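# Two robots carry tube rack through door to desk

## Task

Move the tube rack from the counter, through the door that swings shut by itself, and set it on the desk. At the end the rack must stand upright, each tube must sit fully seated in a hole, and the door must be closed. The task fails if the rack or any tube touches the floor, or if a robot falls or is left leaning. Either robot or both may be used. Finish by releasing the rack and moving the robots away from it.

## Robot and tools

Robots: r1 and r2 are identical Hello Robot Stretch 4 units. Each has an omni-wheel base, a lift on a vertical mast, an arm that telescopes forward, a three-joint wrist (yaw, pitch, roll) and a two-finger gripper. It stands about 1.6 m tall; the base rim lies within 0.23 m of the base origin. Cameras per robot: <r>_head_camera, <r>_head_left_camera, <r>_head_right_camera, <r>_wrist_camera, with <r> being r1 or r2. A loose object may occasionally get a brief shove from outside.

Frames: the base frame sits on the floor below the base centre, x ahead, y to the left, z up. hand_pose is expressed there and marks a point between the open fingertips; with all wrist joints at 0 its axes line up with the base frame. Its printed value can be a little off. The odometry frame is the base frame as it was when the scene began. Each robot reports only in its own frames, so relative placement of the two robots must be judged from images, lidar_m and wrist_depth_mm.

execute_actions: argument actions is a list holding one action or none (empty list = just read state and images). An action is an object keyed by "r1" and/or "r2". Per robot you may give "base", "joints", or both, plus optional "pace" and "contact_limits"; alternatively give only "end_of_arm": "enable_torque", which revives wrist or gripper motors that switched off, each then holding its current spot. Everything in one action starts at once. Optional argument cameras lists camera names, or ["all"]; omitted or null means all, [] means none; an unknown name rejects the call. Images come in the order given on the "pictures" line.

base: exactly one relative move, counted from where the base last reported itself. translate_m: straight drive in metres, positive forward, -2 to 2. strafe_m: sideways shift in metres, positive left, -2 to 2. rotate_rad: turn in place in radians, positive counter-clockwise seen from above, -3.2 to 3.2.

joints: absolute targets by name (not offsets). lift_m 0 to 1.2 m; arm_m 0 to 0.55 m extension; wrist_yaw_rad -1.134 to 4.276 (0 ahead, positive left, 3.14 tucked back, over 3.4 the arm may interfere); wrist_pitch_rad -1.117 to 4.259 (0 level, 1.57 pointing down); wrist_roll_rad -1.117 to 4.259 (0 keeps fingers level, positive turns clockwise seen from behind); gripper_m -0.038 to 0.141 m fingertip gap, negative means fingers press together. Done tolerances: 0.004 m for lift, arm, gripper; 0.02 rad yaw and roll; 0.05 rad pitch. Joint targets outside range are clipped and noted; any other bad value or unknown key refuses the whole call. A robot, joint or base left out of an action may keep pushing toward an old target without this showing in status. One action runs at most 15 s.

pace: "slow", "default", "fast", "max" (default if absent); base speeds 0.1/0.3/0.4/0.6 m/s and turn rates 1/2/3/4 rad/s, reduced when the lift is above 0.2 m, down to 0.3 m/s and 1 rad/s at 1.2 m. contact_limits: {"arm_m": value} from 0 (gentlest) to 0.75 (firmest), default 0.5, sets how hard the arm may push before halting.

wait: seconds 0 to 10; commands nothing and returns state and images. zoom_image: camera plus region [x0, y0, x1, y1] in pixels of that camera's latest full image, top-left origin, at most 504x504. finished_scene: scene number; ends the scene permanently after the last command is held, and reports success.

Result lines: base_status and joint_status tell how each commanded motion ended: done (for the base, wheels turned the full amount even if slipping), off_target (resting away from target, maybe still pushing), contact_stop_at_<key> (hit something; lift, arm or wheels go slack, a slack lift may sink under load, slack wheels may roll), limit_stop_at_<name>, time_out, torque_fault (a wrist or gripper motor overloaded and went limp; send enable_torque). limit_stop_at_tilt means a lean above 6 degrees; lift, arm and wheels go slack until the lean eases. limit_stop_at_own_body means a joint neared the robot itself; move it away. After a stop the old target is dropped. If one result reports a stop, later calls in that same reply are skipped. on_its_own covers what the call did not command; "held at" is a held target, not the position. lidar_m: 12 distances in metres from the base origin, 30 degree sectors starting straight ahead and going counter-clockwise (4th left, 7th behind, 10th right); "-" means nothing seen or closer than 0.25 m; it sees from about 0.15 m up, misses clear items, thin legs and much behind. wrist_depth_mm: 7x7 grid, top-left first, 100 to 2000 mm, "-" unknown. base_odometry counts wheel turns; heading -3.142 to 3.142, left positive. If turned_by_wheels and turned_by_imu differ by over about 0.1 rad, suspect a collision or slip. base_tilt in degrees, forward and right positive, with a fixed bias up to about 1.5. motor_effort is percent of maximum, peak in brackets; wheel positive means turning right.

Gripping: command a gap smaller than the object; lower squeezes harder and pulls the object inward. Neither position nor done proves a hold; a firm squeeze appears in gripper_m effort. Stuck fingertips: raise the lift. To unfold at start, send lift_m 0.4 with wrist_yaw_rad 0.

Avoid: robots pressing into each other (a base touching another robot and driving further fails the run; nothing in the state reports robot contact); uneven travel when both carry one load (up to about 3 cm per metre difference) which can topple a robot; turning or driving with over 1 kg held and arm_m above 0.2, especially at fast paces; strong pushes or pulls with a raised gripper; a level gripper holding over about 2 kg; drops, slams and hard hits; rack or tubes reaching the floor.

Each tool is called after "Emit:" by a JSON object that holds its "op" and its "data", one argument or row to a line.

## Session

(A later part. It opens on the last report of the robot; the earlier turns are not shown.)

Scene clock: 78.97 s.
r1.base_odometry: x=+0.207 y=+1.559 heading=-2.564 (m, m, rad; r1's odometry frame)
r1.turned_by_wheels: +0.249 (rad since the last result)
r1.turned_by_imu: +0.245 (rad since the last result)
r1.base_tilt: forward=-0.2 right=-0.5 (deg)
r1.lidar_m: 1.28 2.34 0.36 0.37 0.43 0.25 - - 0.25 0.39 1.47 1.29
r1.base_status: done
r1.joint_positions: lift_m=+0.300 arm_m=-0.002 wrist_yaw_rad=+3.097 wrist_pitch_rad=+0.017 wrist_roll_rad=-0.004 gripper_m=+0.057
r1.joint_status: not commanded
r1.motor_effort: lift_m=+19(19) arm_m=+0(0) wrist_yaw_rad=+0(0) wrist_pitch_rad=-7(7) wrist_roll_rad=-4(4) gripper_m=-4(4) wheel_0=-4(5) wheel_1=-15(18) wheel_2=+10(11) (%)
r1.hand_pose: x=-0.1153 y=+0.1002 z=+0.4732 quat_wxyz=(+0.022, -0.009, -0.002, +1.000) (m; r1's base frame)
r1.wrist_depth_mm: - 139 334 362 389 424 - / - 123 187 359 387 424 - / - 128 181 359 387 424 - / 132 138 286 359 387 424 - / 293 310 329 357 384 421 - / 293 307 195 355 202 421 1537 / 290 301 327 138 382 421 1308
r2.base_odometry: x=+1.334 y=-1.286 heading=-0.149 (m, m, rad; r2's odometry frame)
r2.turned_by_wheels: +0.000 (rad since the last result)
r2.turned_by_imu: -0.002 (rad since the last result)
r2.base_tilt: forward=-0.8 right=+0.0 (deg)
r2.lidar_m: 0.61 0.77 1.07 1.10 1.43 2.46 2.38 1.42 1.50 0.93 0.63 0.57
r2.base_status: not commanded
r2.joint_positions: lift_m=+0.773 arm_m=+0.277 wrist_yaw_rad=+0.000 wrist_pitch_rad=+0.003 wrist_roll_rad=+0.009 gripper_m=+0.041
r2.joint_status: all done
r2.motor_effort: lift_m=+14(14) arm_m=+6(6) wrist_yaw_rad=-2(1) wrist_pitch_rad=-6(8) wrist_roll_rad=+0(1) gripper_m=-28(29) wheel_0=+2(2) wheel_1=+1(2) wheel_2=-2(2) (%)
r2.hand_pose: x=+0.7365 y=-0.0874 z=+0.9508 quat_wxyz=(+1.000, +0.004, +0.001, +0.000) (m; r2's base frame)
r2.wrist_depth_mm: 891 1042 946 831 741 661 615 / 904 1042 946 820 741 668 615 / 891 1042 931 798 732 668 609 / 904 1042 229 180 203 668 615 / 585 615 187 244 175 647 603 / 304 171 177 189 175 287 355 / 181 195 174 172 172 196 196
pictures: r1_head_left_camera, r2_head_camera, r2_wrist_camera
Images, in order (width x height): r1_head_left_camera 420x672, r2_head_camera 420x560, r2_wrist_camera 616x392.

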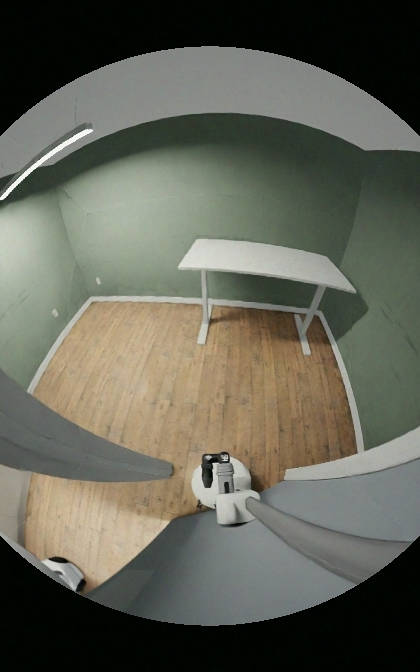

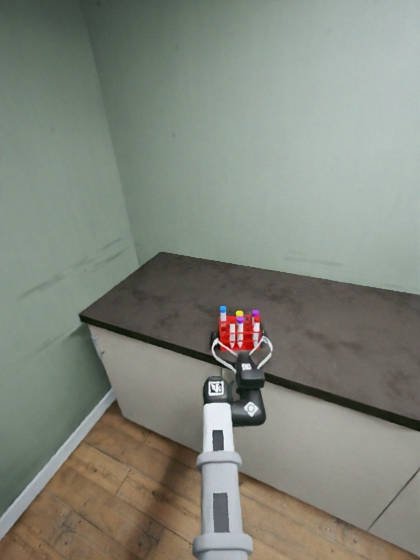

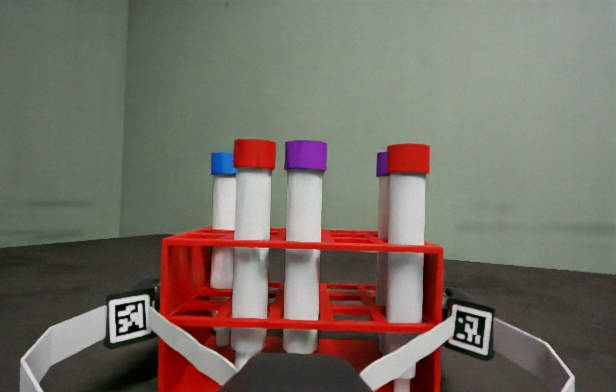

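Emit:
{"op": "execute_actions", "data": {
  "actions": [
    {"r2":{"joints":{"lift_m":0.87},"pace":"slow"},"r1":{"base":{"translate_m":-0.4}}}
  ],
  "cameras": []
}}

Emit:
{"op": "execute_actions", "data": {
  "actions": [
    {"r2":{"joints":{"arm_m":0.03},"pace":"slow"},"r1":{"base":{"rotate_rad":0.8}}}
  ],
  "cameras": []
}}

Emit:
{"op": "execute_actions", "data": {
  "actions": [
    {"r1":{"base":{"translate_m":-0.35}},"r2":{"base":{"translate_m":-0.1},"pace":"slow"}}
  ],
  "cameras": ["r1_head_left_camera","r2_head_right_camera","r2_head_camera"]
}}

Scene clock: 85.57 s.
r1.base_odometry: x=+0.542 y=+1.777 heading=-2.564 (m, m, rad; r1's odometry frame)
r1.turned_by_wheels: +0.000 (rad since the last result)
r1.turned_by_imu: +0.005 (rad since the last result)
r1.base_tilt: forward=-0.2 right=-0.5 (deg)
r1.lidar_m: 1.69 0.57 0.60 1.88 1.49 2.26 0.25 0.25 - 0.25 0.32 1.69
r1.base_status: done
r1.joint_positions: lift_m=+0.300 arm_m=-0.002 wrist_yaw_rad=+3.097 wrist_pitch_rad=+0.017 wrist_roll_rad=-0.004 gripper_m=+0.057
r1.joint_status: not commanded
r1.motor_effort: lift_m=+19(19) arm_m=+0(0) wrist_yaw_rad=+0(0) wrist_pitch_rad=-7(7) wrist_roll_rad=-3(4) gripper_m=-3(4) wheel_0=+1(10) wheel_1=-6(15) wheel_2=+5(28) (%)
r1.hand_pose: x=-0.1153 y=+0.1002 z=+0.4732 quat_wxyz=(+0.022, -0.009, -0.002, +1.000) (m; r1's base frame)
r1.wrist_depth_mm: - 139 455 - - - - / - 123 188 - - - - / - 128 182 - - - - / 132 138 287 - - - - / 307 366 452 - - - - / 309 357 194 1983 200 - - / 307 332 452 138 1229 1255 1336
r2.base_odometry: x=+1.334 y=-1.286 heading=-0.149 (m, m, rad; r2's odometry frame)
r2.turned_by_wheels: +0.000 (rad since the last result)
r2.turned_by_imu: -0.002 (rad since the last result)
r2.base_tilt: forward=-0.7 right=+0.0 (deg)
r2.lidar_m: 0.59 0.77 1.07 1.10 1.43 2.50 1.45 1.48 1.49 0.94 0.61 0.57
r2.base_status: not commanded
r2.joint_positions: lift_m=+0.870 arm_m=+0.277 wrist_yaw_rad=+0.000 wrist_pitch_rad=+0.003 wrist_roll_rad=+0.009 gripper_m=+0.041
r2.joint_status: all done
r2.motor_effort: lift_m=+24(25) arm_m=+5(5) wrist_yaw_rad=-1(0) wrist_pitch_rad=-9(10) wrist_roll_rad=+0(2) gripper_m=-29(27) wheel_0=+2(2) wheel_1=+2(1) wheel_2=-2(2) (%)
r2.hand_pose: x=+0.7365 y=-0.0874 z=+1.0469 quat_wxyz=(+1.000, +0.004, +0.002, +0.000) (m; r2's base frame)
r2.wrist_depth_mm: 891 1042 931 831 741 668 615 / 904 1042 946 831 741 661 615 / 891 1042 931 798 732 668 615 / 891 1042 229 181 203 661 615 / 904 1025 187 245 176 661 609 / 609 170 177 190 174 574 603 / 364 389 174 173 171 389 452
pictures: none
No camera images: the call's "cameras" was empty. Leave "cameras" out to get every camera's image.

Scene clock: 89.33 s.
r1.base_odometry: x=+0.542 y=+1.777 heading=-1.764 (m, m, rad; r1's odometry frame)
r1.turned_by_wheels: +0.800 (rad since the last result)
r1.turned_by_imu: +0.783 (rad since the last result)
r1.base_tilt: forward=-0.1 right=-0.4 (deg)
r1.lidar_m: 0.57 1.07 1.48 1.48 0.35 0.25 - 0.25 0.25 0.52 1.68 1.74
r1.base_status: done
r1.joint_positions: lift_m=+0.300 arm_m=-0.002 wrist_yaw_rad=+3.097 wrist_pitch_rad=+0.017 wrist_roll_rad=-0.004 gripper_m=+0.057
r1.joint_status: not commanded
r1.motor_effort: lift_m=+19(19) arm_m=+0(0) wrist_yaw_rad=+0(0) wrist_pitch_rad=-7(7) wrist_roll_rad=-4(4) gripper_m=-5(4) wheel_0=-3(5) wheel_1=-9(17) wheel_2=+8(8) (%)
r1.hand_pose: x=-0.1153 y=+0.1002 z=+0.4732 quat_wxyz=(+0.022, -0.009, -0.002, +1.000) (m; r1's base frame)
r1.wrist_depth_mm: - 139 327 343 359 375 1921 / - 123 188 342 357 377 1921 / - 128 182 340 359 375 1983 / 132 138 285 338 355 370 1863 / 303 314 325 342 355 370 1921 / 303 312 195 338 201 370 1808 / 301 309 325 138 351 368 1255
r2.base_odometry: x=+1.334 y=-1.286 heading=-0.149 (m, m, rad; r2's odometry frame)
r2.turned_by_wheels: +0.000 (rad since the last result)
r2.turned_by_imu: -0.001 (rad since the last result)
r2.base_tilt: forward=-0.8 right=+0.0 (deg)
r2.lidar_m: 0.43 0.76 1.08 1.10 1.43 2.51 1.43 1.47 1.49 0.95 0.60 0.46
r2.base_status: not commanded
r2.joint_positions: lift_m=+0.870 arm_m=+0.031 wrist_yaw_rad=+0.000 wrist_pitch_rad=+0.003 wrist_roll_rad=+0.009 gripper_m=+0.041
r2.joint_status: all done
r2.motor_effort: lift_m=+23(23) arm_m=-5(5) wrist_yaw_rad=-1(1) wrist_pitch_rad=-12(8) wrist_roll_rad=-2(1) gripper_m=-31(30) wheel_0=+2(2) wheel_1=+2(1) wheel_2=-2(2) (%)
r2.hand_pose: x=+0.4903 y=-0.0874 z=+1.0469 quat_wxyz=(+1.000, +0.004, +0.002, +0.000) (m; r2's base frame)
r2.wrist_depth_mm: 991 1229 1255 1098 976 878 809 / 991 1255 1229 1098 960 866 809 / 1008 1229 1229 1042 960 866 788 / 991 1255 229 180 203 866 798 / 1008 1182 187 245 175 866 798 / 615 171 177 190 174 574 715 / 535 452 173 173 172 397 459
pictures: none
No camera images: the call's "cameras" was empty. Leave "cameras" out to get every camera's image.

Scene clock: 91.97 s.
r1.base_odometry: x=+0.609 y=+2.120 heading=-1.764 (m, m, rad; r1's odometry frame)
r1.turned_by_wheels: +0.000 (rad since the last result)
r1.turned_by_imu: +0.003 (rad since the last result)
r1.base_tilt: forward=-0.2 right=-0.5 (deg)
r1.lidar_m: 0.92 1.69 1.49 2.17 2.04 0.38 0.25 - - 0.25 0.43 1.92
r1.base_status: done
r1.joint_positions: lift_m=+0.300 arm_m=-0.002 wrist_yaw_rad=+3.097 wrist_pitch_rad=+0.017 wrist_roll_rad=-0.004 gripper_m=+0.057
r1.joint_status: not commanded
r1.motor_effort: lift_m=+19(19) arm_m=+0(0) wrist_yaw_rad=+0(0) wrist_pitch_rad=-7(7) wrist_roll_rad=-4(4) gripper_m=-3(5) wheel_0=-2(10) wheel_1=-3(13) wheel_2=+3(27) (%)
r1.hand_pose: x=-0.1153 y=+0.1002 z=+0.4732 quat_wxyz=(+0.022, -0.009, -0.002, +1.000) (m; r1's base frame)
r1.wrist_depth_mm: - 139 397 492 1708 - 1756 / - 124 188 492 1708 - 1808 / - 128 181 496 1708 - 1921 / 132 138 286 496 1756 - 1863 / 294 340 389 500 1708 - 1808 / 294 332 195 480 200 1921 1808 / 291 314 394 138 1281 1255 1366
r2.base_odometry: x=+1.236 y=-1.271 heading=-0.150 (m, m, rad; r2's odometry frame)
r2.turned_by_wheels: +0.000 (rad since the last result)
r2.turned_by_imu: -0.001 (rad since the last result)
r2.base_tilt: forward=-0.7 right=+0.0 (deg)
r2.lidar_m: 0.42 0.88 1.10 1.15 1.49 2.40 1.49 1.57 1.42 1.08 0.72 0.45
r2.base_status: done
r2.joint_positions: lift_m=+0.870 arm_m=+0.031 wrist_yaw_rad=+0.000 wrist_pitch_rad=+0.003 wrist_roll_rad=+0.009 gripper_m=+0.041
r2.joint_status: not commanded
r2.motor_effort: lift_m=+23(23) arm_m=-5(5) wrist_yaw_rad=-1(1) wrist_pitch_rad=-10(10) wrist_roll_rad=-1(1) gripper_m=-27(30) wheel_0=-3(3) wheel_1=-2(5) wheel_2=+1(6) (%)
r2.hand_pose: x=+0.4903 y=-0.0874 z=+1.0469 quat_wxyz=(+1.000, +0.004, +0.002, +0.000) (m; r2's base frame)
r2.wrist_depth_mm: 1025 1281 1366 1182 1078 960 891 / 1025 1281 1336 1205 1078 960 878 / 1042 1308 1366 1138 1042 960 878 / 1042 1308 229 180 203 946 866 / 1042 1229 187 245 175 946 878 / 723 170 178 190 174 580 723 / 676 597 174 173 171 399 459
pictures: r1_head_left_camera, r2_head_camera, r2_head_right_camera
Images, in order (width x height): r1_head_left_camera 420x672, r2_head_camera 420x560, r2_head_right_camera 420x672.

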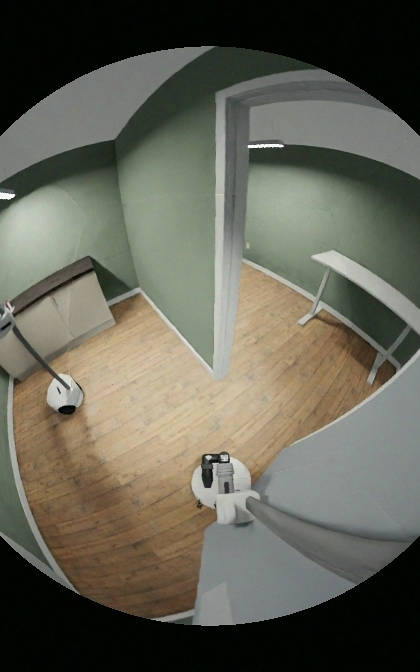

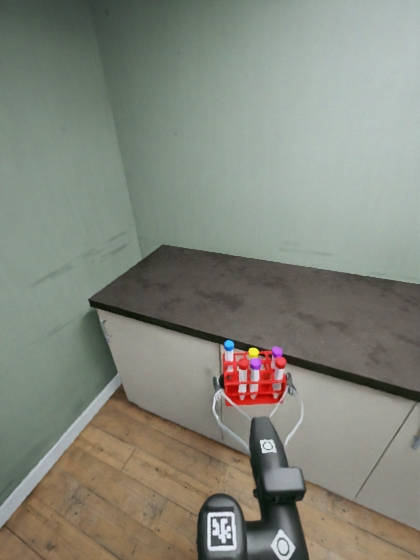

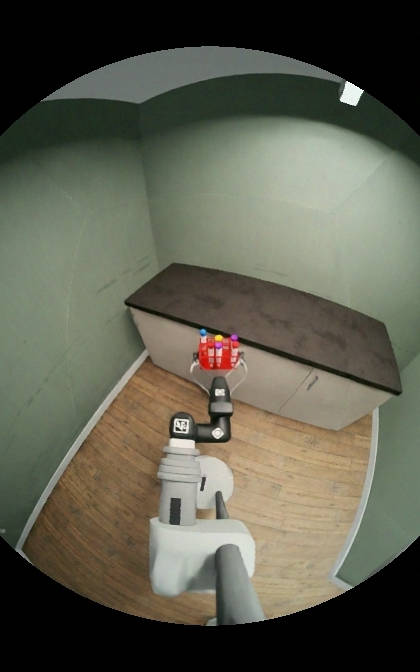

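Emit:
{"op": "execute_actions", "data": {
  "actions": [
    {"r1":{"base":{"rotate_rad":0.2}},"r2":{"base":{"rotate_rad":-2.3},"pace":"slow"}}
  ],
  "cameras": []
}}

Emit:
{"op": "execute_actions", "data": {
  "actions": [
    {"r1":{"base":{"translate_m":-0.2}}}
  ],
  "cameras": ["r1_head_left_camera","r2_head_left_camera","r2_head_camera"]
}}

Scene clock: 99.97 s.
r1.base_odometry: x=+0.609 y=+2.120 heading=-1.564 (m, m, rad; r1's odometry frame)
r1.turned_by_wheels: +0.200 (rad since the last result)
r1.turned_by_imu: +0.197 (rad since the last result)
r1.base_tilt: forward=-0.3 right=-0.5 (deg)
r1.lidar_m: 0.92 1.25 1.26 2.07 2.05 0.27 0.25 - 0.25 0.26 1.87 0.91
r1.base_status: done
r1.joint_positions: lift_m=+0.300 arm_m=-0.002 wrist_yaw_rad=+3.097 wrist_pitch_rad=+0.017 wrist_roll_rad=-0.004 gripper_m=+0.057
r1.joint_status: not commanded
r1.motor_effort: lift_m=+19(19) arm_m=+0(0) wrist_yaw_rad=+0(0) wrist_pitch_rad=-8(7) wrist_roll_rad=-4(4) gripper_m=-5(4) wheel_0=+0(5) wheel_1=-3(11) wheel_2=+4(3) (%)
r1.hand_pose: x=-0.1153 y=+0.1002 z=+0.4732 quat_wxyz=(+0.022, -0.009, -0.002, +1.000) (m; r1's base frame)
r1.wrist_depth_mm: - 139 366 424 508 1618 1808 / - 124 187 427 504 1618 1756 / - 128 182 427 500 1661 1808 / 132 138 286 427 1430 1708 1756 / 293 325 362 424 1397 1618 1863 / 289 315 195 415 201 1576 1808 / 290 306 359 138 496 1281 1336
r2.base_odometry: x=+1.236 y=-1.271 heading=-2.449 (m, m, rad; r2's odometry frame)
r2.turned_by_wheels: -2.300 (rad since the last result)
r2.turned_by_imu: -2.317 (rad since the last result)
r2.base_tilt: forward=-0.8 right=+0.0 (deg)
r2.lidar_m: 0.41 1.45 0.80 0.66 0.68 0.79 1.12 1.11 1.30 2.24 1.52 0.44
r2.base_status: done
r2.joint_positions: lift_m=+0.870 arm_m=+0.031 wrist_yaw_rad=+0.000 wrist_pitch_rad=+0.003 wrist_roll_rad=+0.009 gripper_m=+0.041
r2.joint_status: not commanded
r2.motor_effort: lift_m=+24(23) arm_m=-5(5) wrist_yaw_rad=-1(0) wrist_pitch_rad=-10(11) wrist_roll_rad=-1(1) gripper_m=-30(31) wheel_0=+2(3) wheel_1=+2(6) wheel_2=+2(5) (%)
r2.hand_pose: x=+0.4903 y=-0.0874 z=+1.0469 quat_wxyz=(+1.000, +0.004, +0.002, +0.000) (m; r2's base frame)
r2.wrist_depth_mm: 1098 1182 1229 1308 - - 1576 / 1118 1138 1229 1281 - - 1576 / 1098 1182 1205 1308 - - 1537 / 1098 1160 230 1255 202 - 1576 / 1118 1138 177 1281 176 - 1537 / 1098 171 176 190 175 - 1576 / 1078 1160 174 174 172 - 1499
pictures: none
No camera images: the call's "cameras" was empty. Leave "cameras" out to get every camera's image.

Scene clock: 102.03 s.
r1.base_odometry: x=+0.647 y=+2.213 heading=-1.517 (m, m, rad; r1's odometry frame)
r1.turned_by_wheels: +0.047 (rad since the last result)
r1.turned_by_imu: +0.113 (rad since the last result)
r1.base_tilt: forward=-0.1 right=-0.5 (deg)
r1.lidar_m: 1.20 1.23 1.46 1.98 1.95 0.25 0.25 - 0.25 0.31 1.95 0.95
r1.base_status: translate_m contact_stop (by the wheels' count: -0.091 of -0.200)
r1.joint_positions: lift_m=+0.300 arm_m=-0.002 wrist_yaw_rad=+3.097 wrist_pitch_rad=+0.017 wrist_roll_rad=-0.004 gripper_m=+0.057
r1.joint_status: not commanded
r1.on_its_own: the wheels are slack since a contact_stop
r1.motor_effort: lift_m=+18(20) arm_m=+0(0) wrist_yaw_rad=+0(1) wrist_pitch_rad=-8(8) wrist_roll_rad=-4(4) gripper_m=-3(5) wheel_0=+0(14) wheel_1=+0(32) wheel_2=+0(34) (%)
r1.hand_pose: x=-0.1153 y=+0.1002 z=+0.4733 quat_wxyz=(+0.022, -0.009, -0.002, +1.000) (m; r1's base frame)
r1.wrist_depth_mm: - 140 351 392 439 1430 1537 / - 123 187 392 439 1430 1618 / - 128 182 389 1281 1430 1576 / 132 138 287 392 1308 1430 1537 / 290 317 343 389 1336 1430 1576 / 289 314 195 379 201 1430 1576 / 289 303 343 138 433 1229 1366
r2.base_odometry: x=+1.236 y=-1.271 heading=-2.449 (m, m, rad; r2's odometry frame)
r2.turned_by_wheels: +0.000 (rad since the last result)
r2.turned_by_imu: -0.001 (rad since the last result)
r2.base_tilt: forward=-0.8 right=+0.0 (deg)
r2.lidar_m: 0.43 1.46 0.80 0.66 0.67 0.79 1.11 1.11 1.31 2.23 1.46 0.45
r2.base_status: not commanded
r2.joint_positions: lift_m=+0.870 arm_m=+0.031 wrist_yaw_rad=+0.000 wrist_pitch_rad=+0.003 wrist_roll_rad=+0.009 gripper_m=+0.041
r2.joint_status: not commanded
r2.motor_effort: lift_m=+23(24) arm_m=-5(5) wrist_yaw_rad=-1(0) wrist_pitch_rad=-8(9) wrist_roll_rad=-1(0) gripper_m=-28(28) wheel_0=+2(2) wheel_1=+2(2) wheel_2=+2(2) (%)
r2.hand_pose: x=+0.4903 y=-0.0874 z=+1.0469 quat_wxyz=(+1.000, +0.004, +0.002, +0.000) (m; r2's base frame)
r2.wrist_depth_mm: 1098 1160 1229 1336 - - 1576 / 1118 1182 1229 1336 - - 1618 / 1098 1160 1205 1308 - - 1576 / 1098 1160 230 1281 203 - 1537 / 1118 1182 187 1255 189 - 1576 / 1078 171 177 190 175 - 1537 / 1078 1138 175 174 173 - 1464
pictures: r1_head_left_camera, r2_head_camera, r2_head_left_camera
Images, in order (width x height): r1_head_left_camera 420x672, r2_head_camera 420x560, r2_head_left_camera 420x672.

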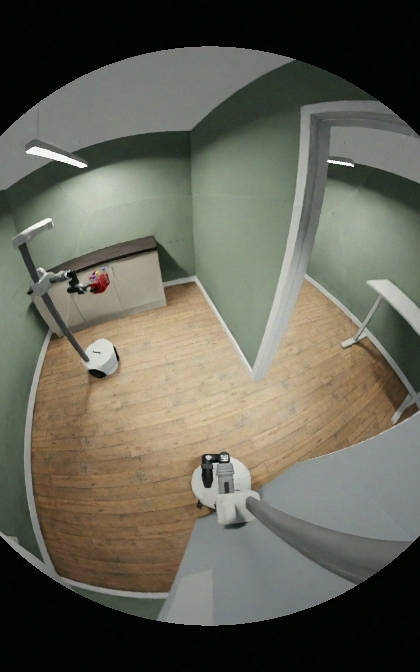

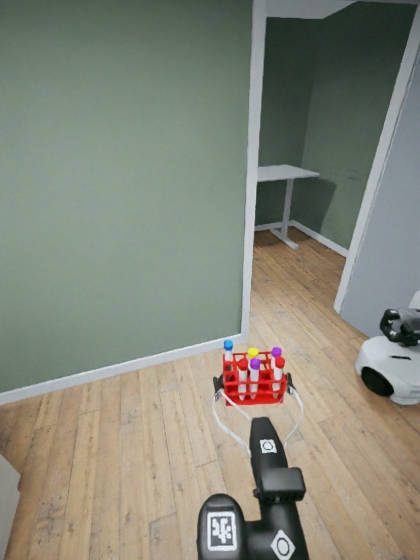

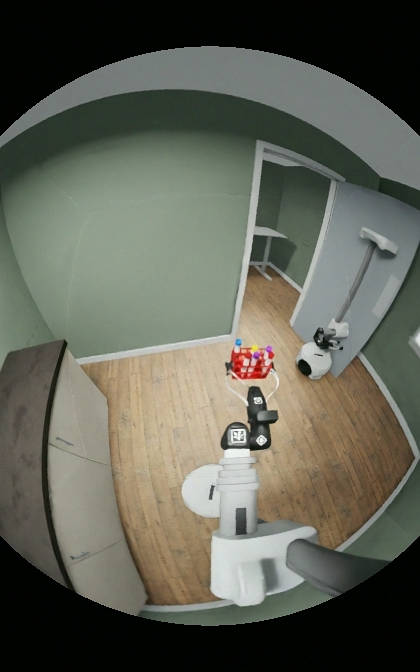

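Emit:
{"op": "execute_actions", "data": {
  "actions": [
    {"r1":{"base":{"translate_m":0.01},"pace":"slow"},"r2":{"base":{"strafe_m":-0.58},"pace":"slow"}}
  ],
  "cameras": []
}}

Emit:
{"op": "execute_actions", "data": {
  "actions": [
    {"r2":{"base":{"translate_m":0.55},"pace":"slow"}}
  ],
  "cameras": ["r1_head_left_camera","r2_head_left_camera","r2_head_camera"]
}}

Scene clock: 113.30 s.
r1.base_odometry: x=+0.647 y=+2.203 heading=-1.517 (m, m, rad; r1's odometry frame)
r1.turned_by_wheels: +0.000 (rad since the last result)
r1.turned_by_imu: +0.002 (rad since the last result)
r1.base_tilt: forward=-0.2 right=-0.5 (deg)
r1.lidar_m: 1.20 2.13 0.82 1.97 1.98 0.25 0.25 - 0.25 0.31 1.94 0.95
r1.base_status: done
r1.joint_positions: lift_m=+0.300 arm_m=-0.002 wrist_yaw_rad=+3.097 wrist_pitch_rad=+0.017 wrist_roll_rad=-0.004 gripper_m=+0.057
r1.joint_status: not commanded
r1.motor_effort: lift_m=+19(18) arm_m=+0(0) wrist_yaw_rad=+0(0) wrist_pitch_rad=-8(7) wrist_roll_rad=-4(5) gripper_m=-5(3) wheel_0=+0(5) wheel_1=+0(2) wheel_2=+0(3) (%)
r1.hand_pose: x=-0.1153 y=+0.1002 z=+0.4733 quat_wxyz=(+0.022, -0.009, -0.002, +1.000) (m; r1's base frame)
r1.wrist_depth_mm: - 139 349 384 436 1464 1576 / - 123 188 387 433 1464 1576 / - 128 182 389 439 1430 1537 / 132 138 286 387 430 1397 1576 / 290 315 343 384 433 1464 1576 / 290 312 195 379 202 1464 1576 / 290 303 342 139 427 1281 1308
r2.base_odometry: x=+0.865 y=-0.824 heading=-2.449 (m, m, rad; r2's odometry frame)
r2.turned_by_wheels: +0.000 (rad since the last result)
r2.turned_by_imu: -0.004 (rad since the last result)
r2.base_tilt: forward=-0.8 right=+0.0 (deg)
r2.lidar_m: 0.44 1.62 1.46 1.24 1.22 1.15 0.96 0.96 1.13 1.83 1.83 0.46
r2.base_status: done
r2.joint_positions: lift_m=+0.870 arm_m=+0.031 wrist_yaw_rad=+0.000 wrist_pitch_rad=+0.003 wrist_roll_rad=+0.009 gripper_m=+0.041
r2.joint_status: not commanded
r2.motor_effort: lift_m=+23(24) arm_m=-5(5) wrist_yaw_rad=+1(1) wrist_pitch_rad=-9(11) wrist_roll_rad=-2(1) gripper_m=-28(30) wheel_0=+2(6) wheel_1=-2(8) wheel_2=+0(2) (%)
r2.hand_pose: x=+0.4903 y=-0.0874 z=+1.0469 quat_wxyz=(+1.000, +0.004, +0.002, +0.000) (m; r2's base frame)
r2.wrist_depth_mm: 1255 1308 - - - 991 878 / 1255 1308 - - - 1281 1025 / 1255 1308 1366 - - 1255 1025 / 1205 1308 228 - 202 1281 1008 / 1229 1308 187 - 176 1255 1008 / 1255 170 177 179 174 1042 1025 / 1205 1281 174 173 172 1025 931
pictures: none
No camera images: the call's "cameras" was empty. Leave "cameras" out to get every camera's image.

Scene clock: 120.10 s.
r1.base_odometry: x=+0.647 y=+2.203 heading=-1.517 (m, m, rad; r1's odometry frame)
r1.turned_by_wheels: +0.000 (rad since the last result)
r1.turned_by_imu: +0.001 (rad since the last result)
r1.base_tilt: forward=-0.2 right=-0.6 (deg)
r1.lidar_m: 1.19 0.42 0.64 1.96 1.98 0.26 0.25 - 0.25 0.32 1.92 0.95
r1.base_status: not commanded
r1.joint_positions: lift_m=+0.300 arm_m=-0.002 wrist_yaw_rad=+3.097 wrist_pitch_rad=+0.017 wrist_roll_rad=-0.004 gripper_m=+0.057
r1.joint_status: not commanded
r1.motor_effort: lift_m=+18(18) arm_m=+0(0) wrist_yaw_rad=+0(0) wrist_pitch_rad=-7(7) wrist_roll_rad=-4(4) gripper_m=-3(4) wheel_0=+1(1) wheel_1=-1(1) wheel_2=+0(1) (%)
r1.hand_pose: x=-0.1153 y=+0.1002 z=+0.4733 quat_wxyz=(+0.022, -0.009, -0.002, +1.000) (m; r1's base frame)
r1.wrist_depth_mm: - 139 347 387 433 1430 1576 / - 123 187 384 433 1397 1576 / - 128 182 384 430 1430 1618 / 132 138 286 384 433 1430 1576 / 289 315 342 389 436 1430 1576 / 290 309 194 382 202 1397 1576 / 290 301 345 138 427 1255 1366
r2.base_odometry: x=+0.442 y=-1.176 heading=-2.449 (m, m, rad; r2's odometry frame)
r2.turned_by_wheels: +0.000 (rad since the last result)
r2.turned_by_imu: -0.003 (rad since the last result)
r2.base_tilt: forward=-0.8 right=+0.0 (deg)
r2.lidar_m: 0.43 1.07 1.25 1.38 1.38 1.59 1.48 1.48 1.70 1.68 0.67 0.45
r2.base_status: done
r2.joint_positions: lift_m=+0.870 arm_m=+0.031 wrist_yaw_rad=+0.000 wrist_pitch_rad=+0.003 wrist_roll_rad=+0.009 gripper_m=+0.041
r2.joint_status: not commanded
r2.motor_effort: lift_m=+24(24) arm_m=-5(5) wrist_yaw_rad=+0(1) wrist_pitch_rad=-9(10) wrist_roll_rad=-1(3) gripper_m=-31(32) wheel_0=+3(5) wheel_1=+1(8) wheel_2=-1(6) (%)
r2.hand_pose: x=+0.4903 y=-0.0874 z=+1.0469 quat_wxyz=(+1.000, +0.004, +0.002, +0.000) (m; r2's base frame)
r2.wrist_depth_mm: 778 798 - - - 1042 820 / 768 798 - - - 1042 820 / 778 809 - - - 1025 809 / 768 809 229 181 204 1025 809 / 778 798 187 244 189 991 809 / 768 171 177 189 174 904 798 / 759 798 174 173 172 960 750
pictures: r1_head_left_camera, r2_head_camera, r2_head_left_camera
Images, in order (width x height): r1_head_left_camera 420x672, r2_head_camera 420x560, r2_head_left_camera 420x672.

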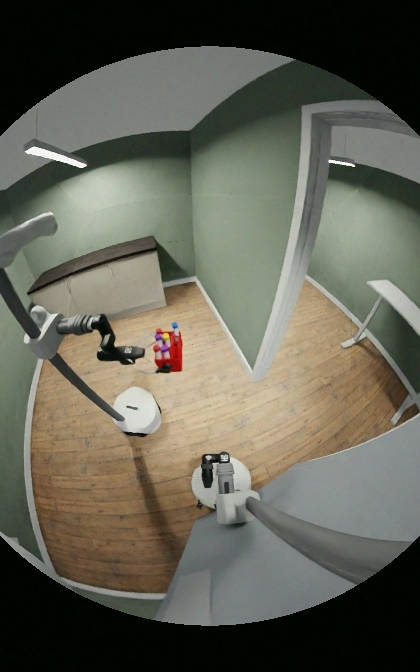

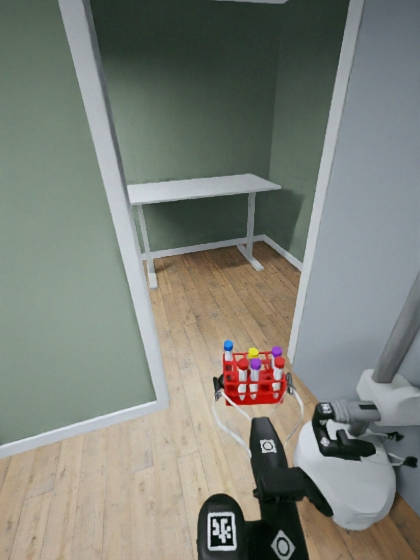

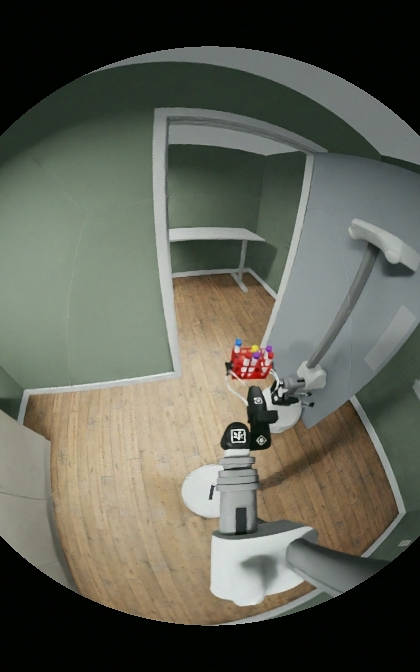

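Emit:
{"op": "execute_actions", "data": {
  "actions": [
    {"r2":{"base":{"strafe_m":0.08},"pace":"slow"}}
  ],
  "cameras": []
}}

Emit:
{"op": "execute_actions", "data": {
  "actions": [
    {"r2":{"base":{"translate_m":0.4},"pace":"slow"}}
  ],
  "cameras": ["r2_head_left_camera","r2_head_camera"]
}}

Scene clock: 126.83 s.
r1.base_odometry: x=+0.647 y=+2.203 heading=-1.517 (m, m, rad; r1's odometry frame)
r1.turned_by_wheels: +0.000 (rad since the last result)
r1.turned_by_imu: +0.001 (rad since the last result)
r1.base_tilt: forward=-0.2 right=-0.5 (deg)
r1.lidar_m: 0.59 0.51 0.72 1.98 1.97 0.26 0.25 - 0.25 0.32 1.95 0.95
r1.base_status: not commanded
r1.joint_positions: lift_m=+0.300 arm_m=-0.002 wrist_yaw_rad=+3.097 wrist_pitch_rad=+0.017 wrist_roll_rad=-0.004 gripper_m=+0.057
r1.joint_status: not commanded
r1.motor_effort: lift_m=+19(18) arm_m=+0(0) wrist_yaw_rad=+0(0) wrist_pitch_rad=-7(7) wrist_roll_rad=-4(4) gripper_m=-4(3) wheel_0=+1(1) wheel_1=-1(1) wheel_2=+1(0) (%)
r1.hand_pose: x=-0.1153 y=+0.1002 z=+0.4733 quat_wxyz=(+0.022, -0.009, -0.002, +1.000) (m; r1's base frame)
r1.wrist_depth_mm: - 139 347 387 433 1464 1618 / - 123 188 387 436 1430 1576 / - 128 182 387 430 1397 1618 / 132 138 286 384 433 1397 1576 / 290 315 342 387 430 1464 1576 / 291 309 195 379 201 1430 1576 / 291 301 342 138 427 1281 1366
r2.base_odometry: x=+0.493 y=-1.237 heading=-2.449 (m, m, rad; r2's odometry frame)
r2.turned_by_wheels: +0.000 (rad since the last result)
r2.turned_by_imu: -0.002 (rad since the last result)
r2.base_tilt: forward=-0.8 right=-0.1 (deg)
r2.lidar_m: 0.41 1.07 1.24 1.32 1.30 1.51 1.51 1.51 1.75 1.77 0.71 0.44
r2.base_status: done
r2.joint_positions: lift_m=+0.870 arm_m=+0.031 wrist_yaw_rad=+0.000 wrist_pitch_rad=+0.003 wrist_roll_rad=+0.009 gripper_m=+0.041
r2.joint_status: not commanded
r2.motor_effort: lift_m=+23(24) arm_m=-5(5) wrist_yaw_rad=+0(1) wrist_pitch_rad=-10(10) wrist_roll_rad=-1(1) gripper_m=-30(28) wheel_0=-3(6) wheel_1=+2(3) wheel_2=+0(0) (%)
r2.hand_pose: x=+0.4903 y=-0.0874 z=+1.0469 quat_wxyz=(+1.000, +0.004, +0.002, +0.000) (m; r2's base frame)
r2.wrist_depth_mm: 759 798 - - - - 891 / 759 788 - - - - 904 / 750 788 - - - - 891 / 750 788 229 - 202 - 878 / 759 788 187 - 176 1182 878 / 741 171 176 190 174 976 866 / 732 778 174 173 172 1078 842
pictures: none
No camera images: the call's "cameras" was empty. Leave "cameras" out to get every camera's image.

Scene clock: 132.13 s.
r1.base_odometry: x=+0.647 y=+2.203 heading=-1.517 (m, m, rad; r1's odometry frame)
r1.turned_by_wheels: +0.000 (rad since the last result)
r1.turned_by_imu: +0.001 (rad since the last result)
r1.base_tilt: forward=-0.3 right=-0.5 (deg)
r1.lidar_m: 0.49 0.49 2.36 1.98 1.97 0.25 0.25 - 0.25 0.33 1.96 0.49
r1.base_status: not commanded
r1.joint_positions: lift_m=+0.300 arm_m=-0.002 wrist_yaw_rad=+3.097 wrist_pitch_rad=+0.017 wrist_roll_rad=-0.004 gripper_m=+0.057
r1.joint_status: not commanded
r1.motor_effort: lift_m=+18(19) arm_m=+0(0) wrist_yaw_rad=+0(0) wrist_pitch_rad=-7(7) wrist_roll_rad=-4(5) gripper_m=-5(4) wheel_0=+1(1) wheel_1=-1(1) wheel_2=+0(0) (%)
r1.hand_pose: x=-0.1153 y=+0.1002 z=+0.4733 quat_wxyz=(+0.022, -0.009, -0.002, +1.000) (m; r1's base frame)
r1.wrist_depth_mm: - 139 349 387 433 1397 1537 / - 124 188 384 436 1430 1537 / - 128 182 387 433 1464 1576 / 132 138 285 387 430 1464 1576 / 289 317 343 384 433 1430 1618 / 291 312 194 384 202 1464 1618 / 289 300 342 139 427 1255 1336
r2.base_odometry: x=+0.186 y=-1.493 heading=-2.449 (m, m, rad; r2's odometry frame)
r2.turned_by_wheels: +0.000 (rad since the last result)
r2.turned_by_imu: -0.002 (rad since the last result)
r2.base_tilt: forward=-0.8 right=-0.1 (deg)
r2.lidar_m: 0.43 0.68 0.80 1.37 1.43 1.64 1.89 1.88 1.96 0.53 0.49 0.46
r2.base_status: done
r2.joint_positions: lift_m=+0.870 arm_m=+0.031 wrist_yaw_rad=+0.000 wrist_pitch_rad=+0.003 wrist_roll_rad=+0.009 gripper_m=+0.041
r2.joint_status: not commanded
r2.motor_effort: lift_m=+23(24) arm_m=-4(5) wrist_yaw_rad=-1(0) wrist_pitch_rad=-9(10) wrist_roll_rad=-1(2) gripper_m=-30(30) wheel_0=+3(6) wheel_1=+1(0) wheel_2=+0(6) (%)
r2.hand_pose: x=+0.4903 y=-0.0874 z=+1.0469 quat_wxyz=(+1.000, +0.004, +0.002, +0.000) (m; r2's base frame)
r2.wrist_depth_mm: 424 - - - - - 1708 / 430 - - - - - 1708 / 436 - - - - - 1708 / 442 - 229 - 203 - 1281 / 449 - 187 1983 176 - 1255 / 421 170 177 190 175 1921 1255 / 399 - 175 173 172 - 732
pictures: r2_head_camera, r2_head_left_camera
Images, in order (width x height): r2_head_camera 420x560, r2_head_left_camera 420x672.

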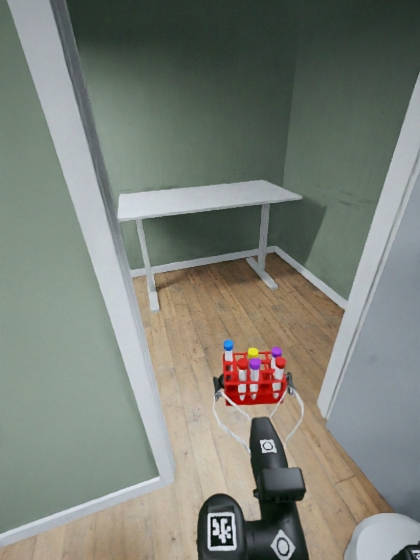

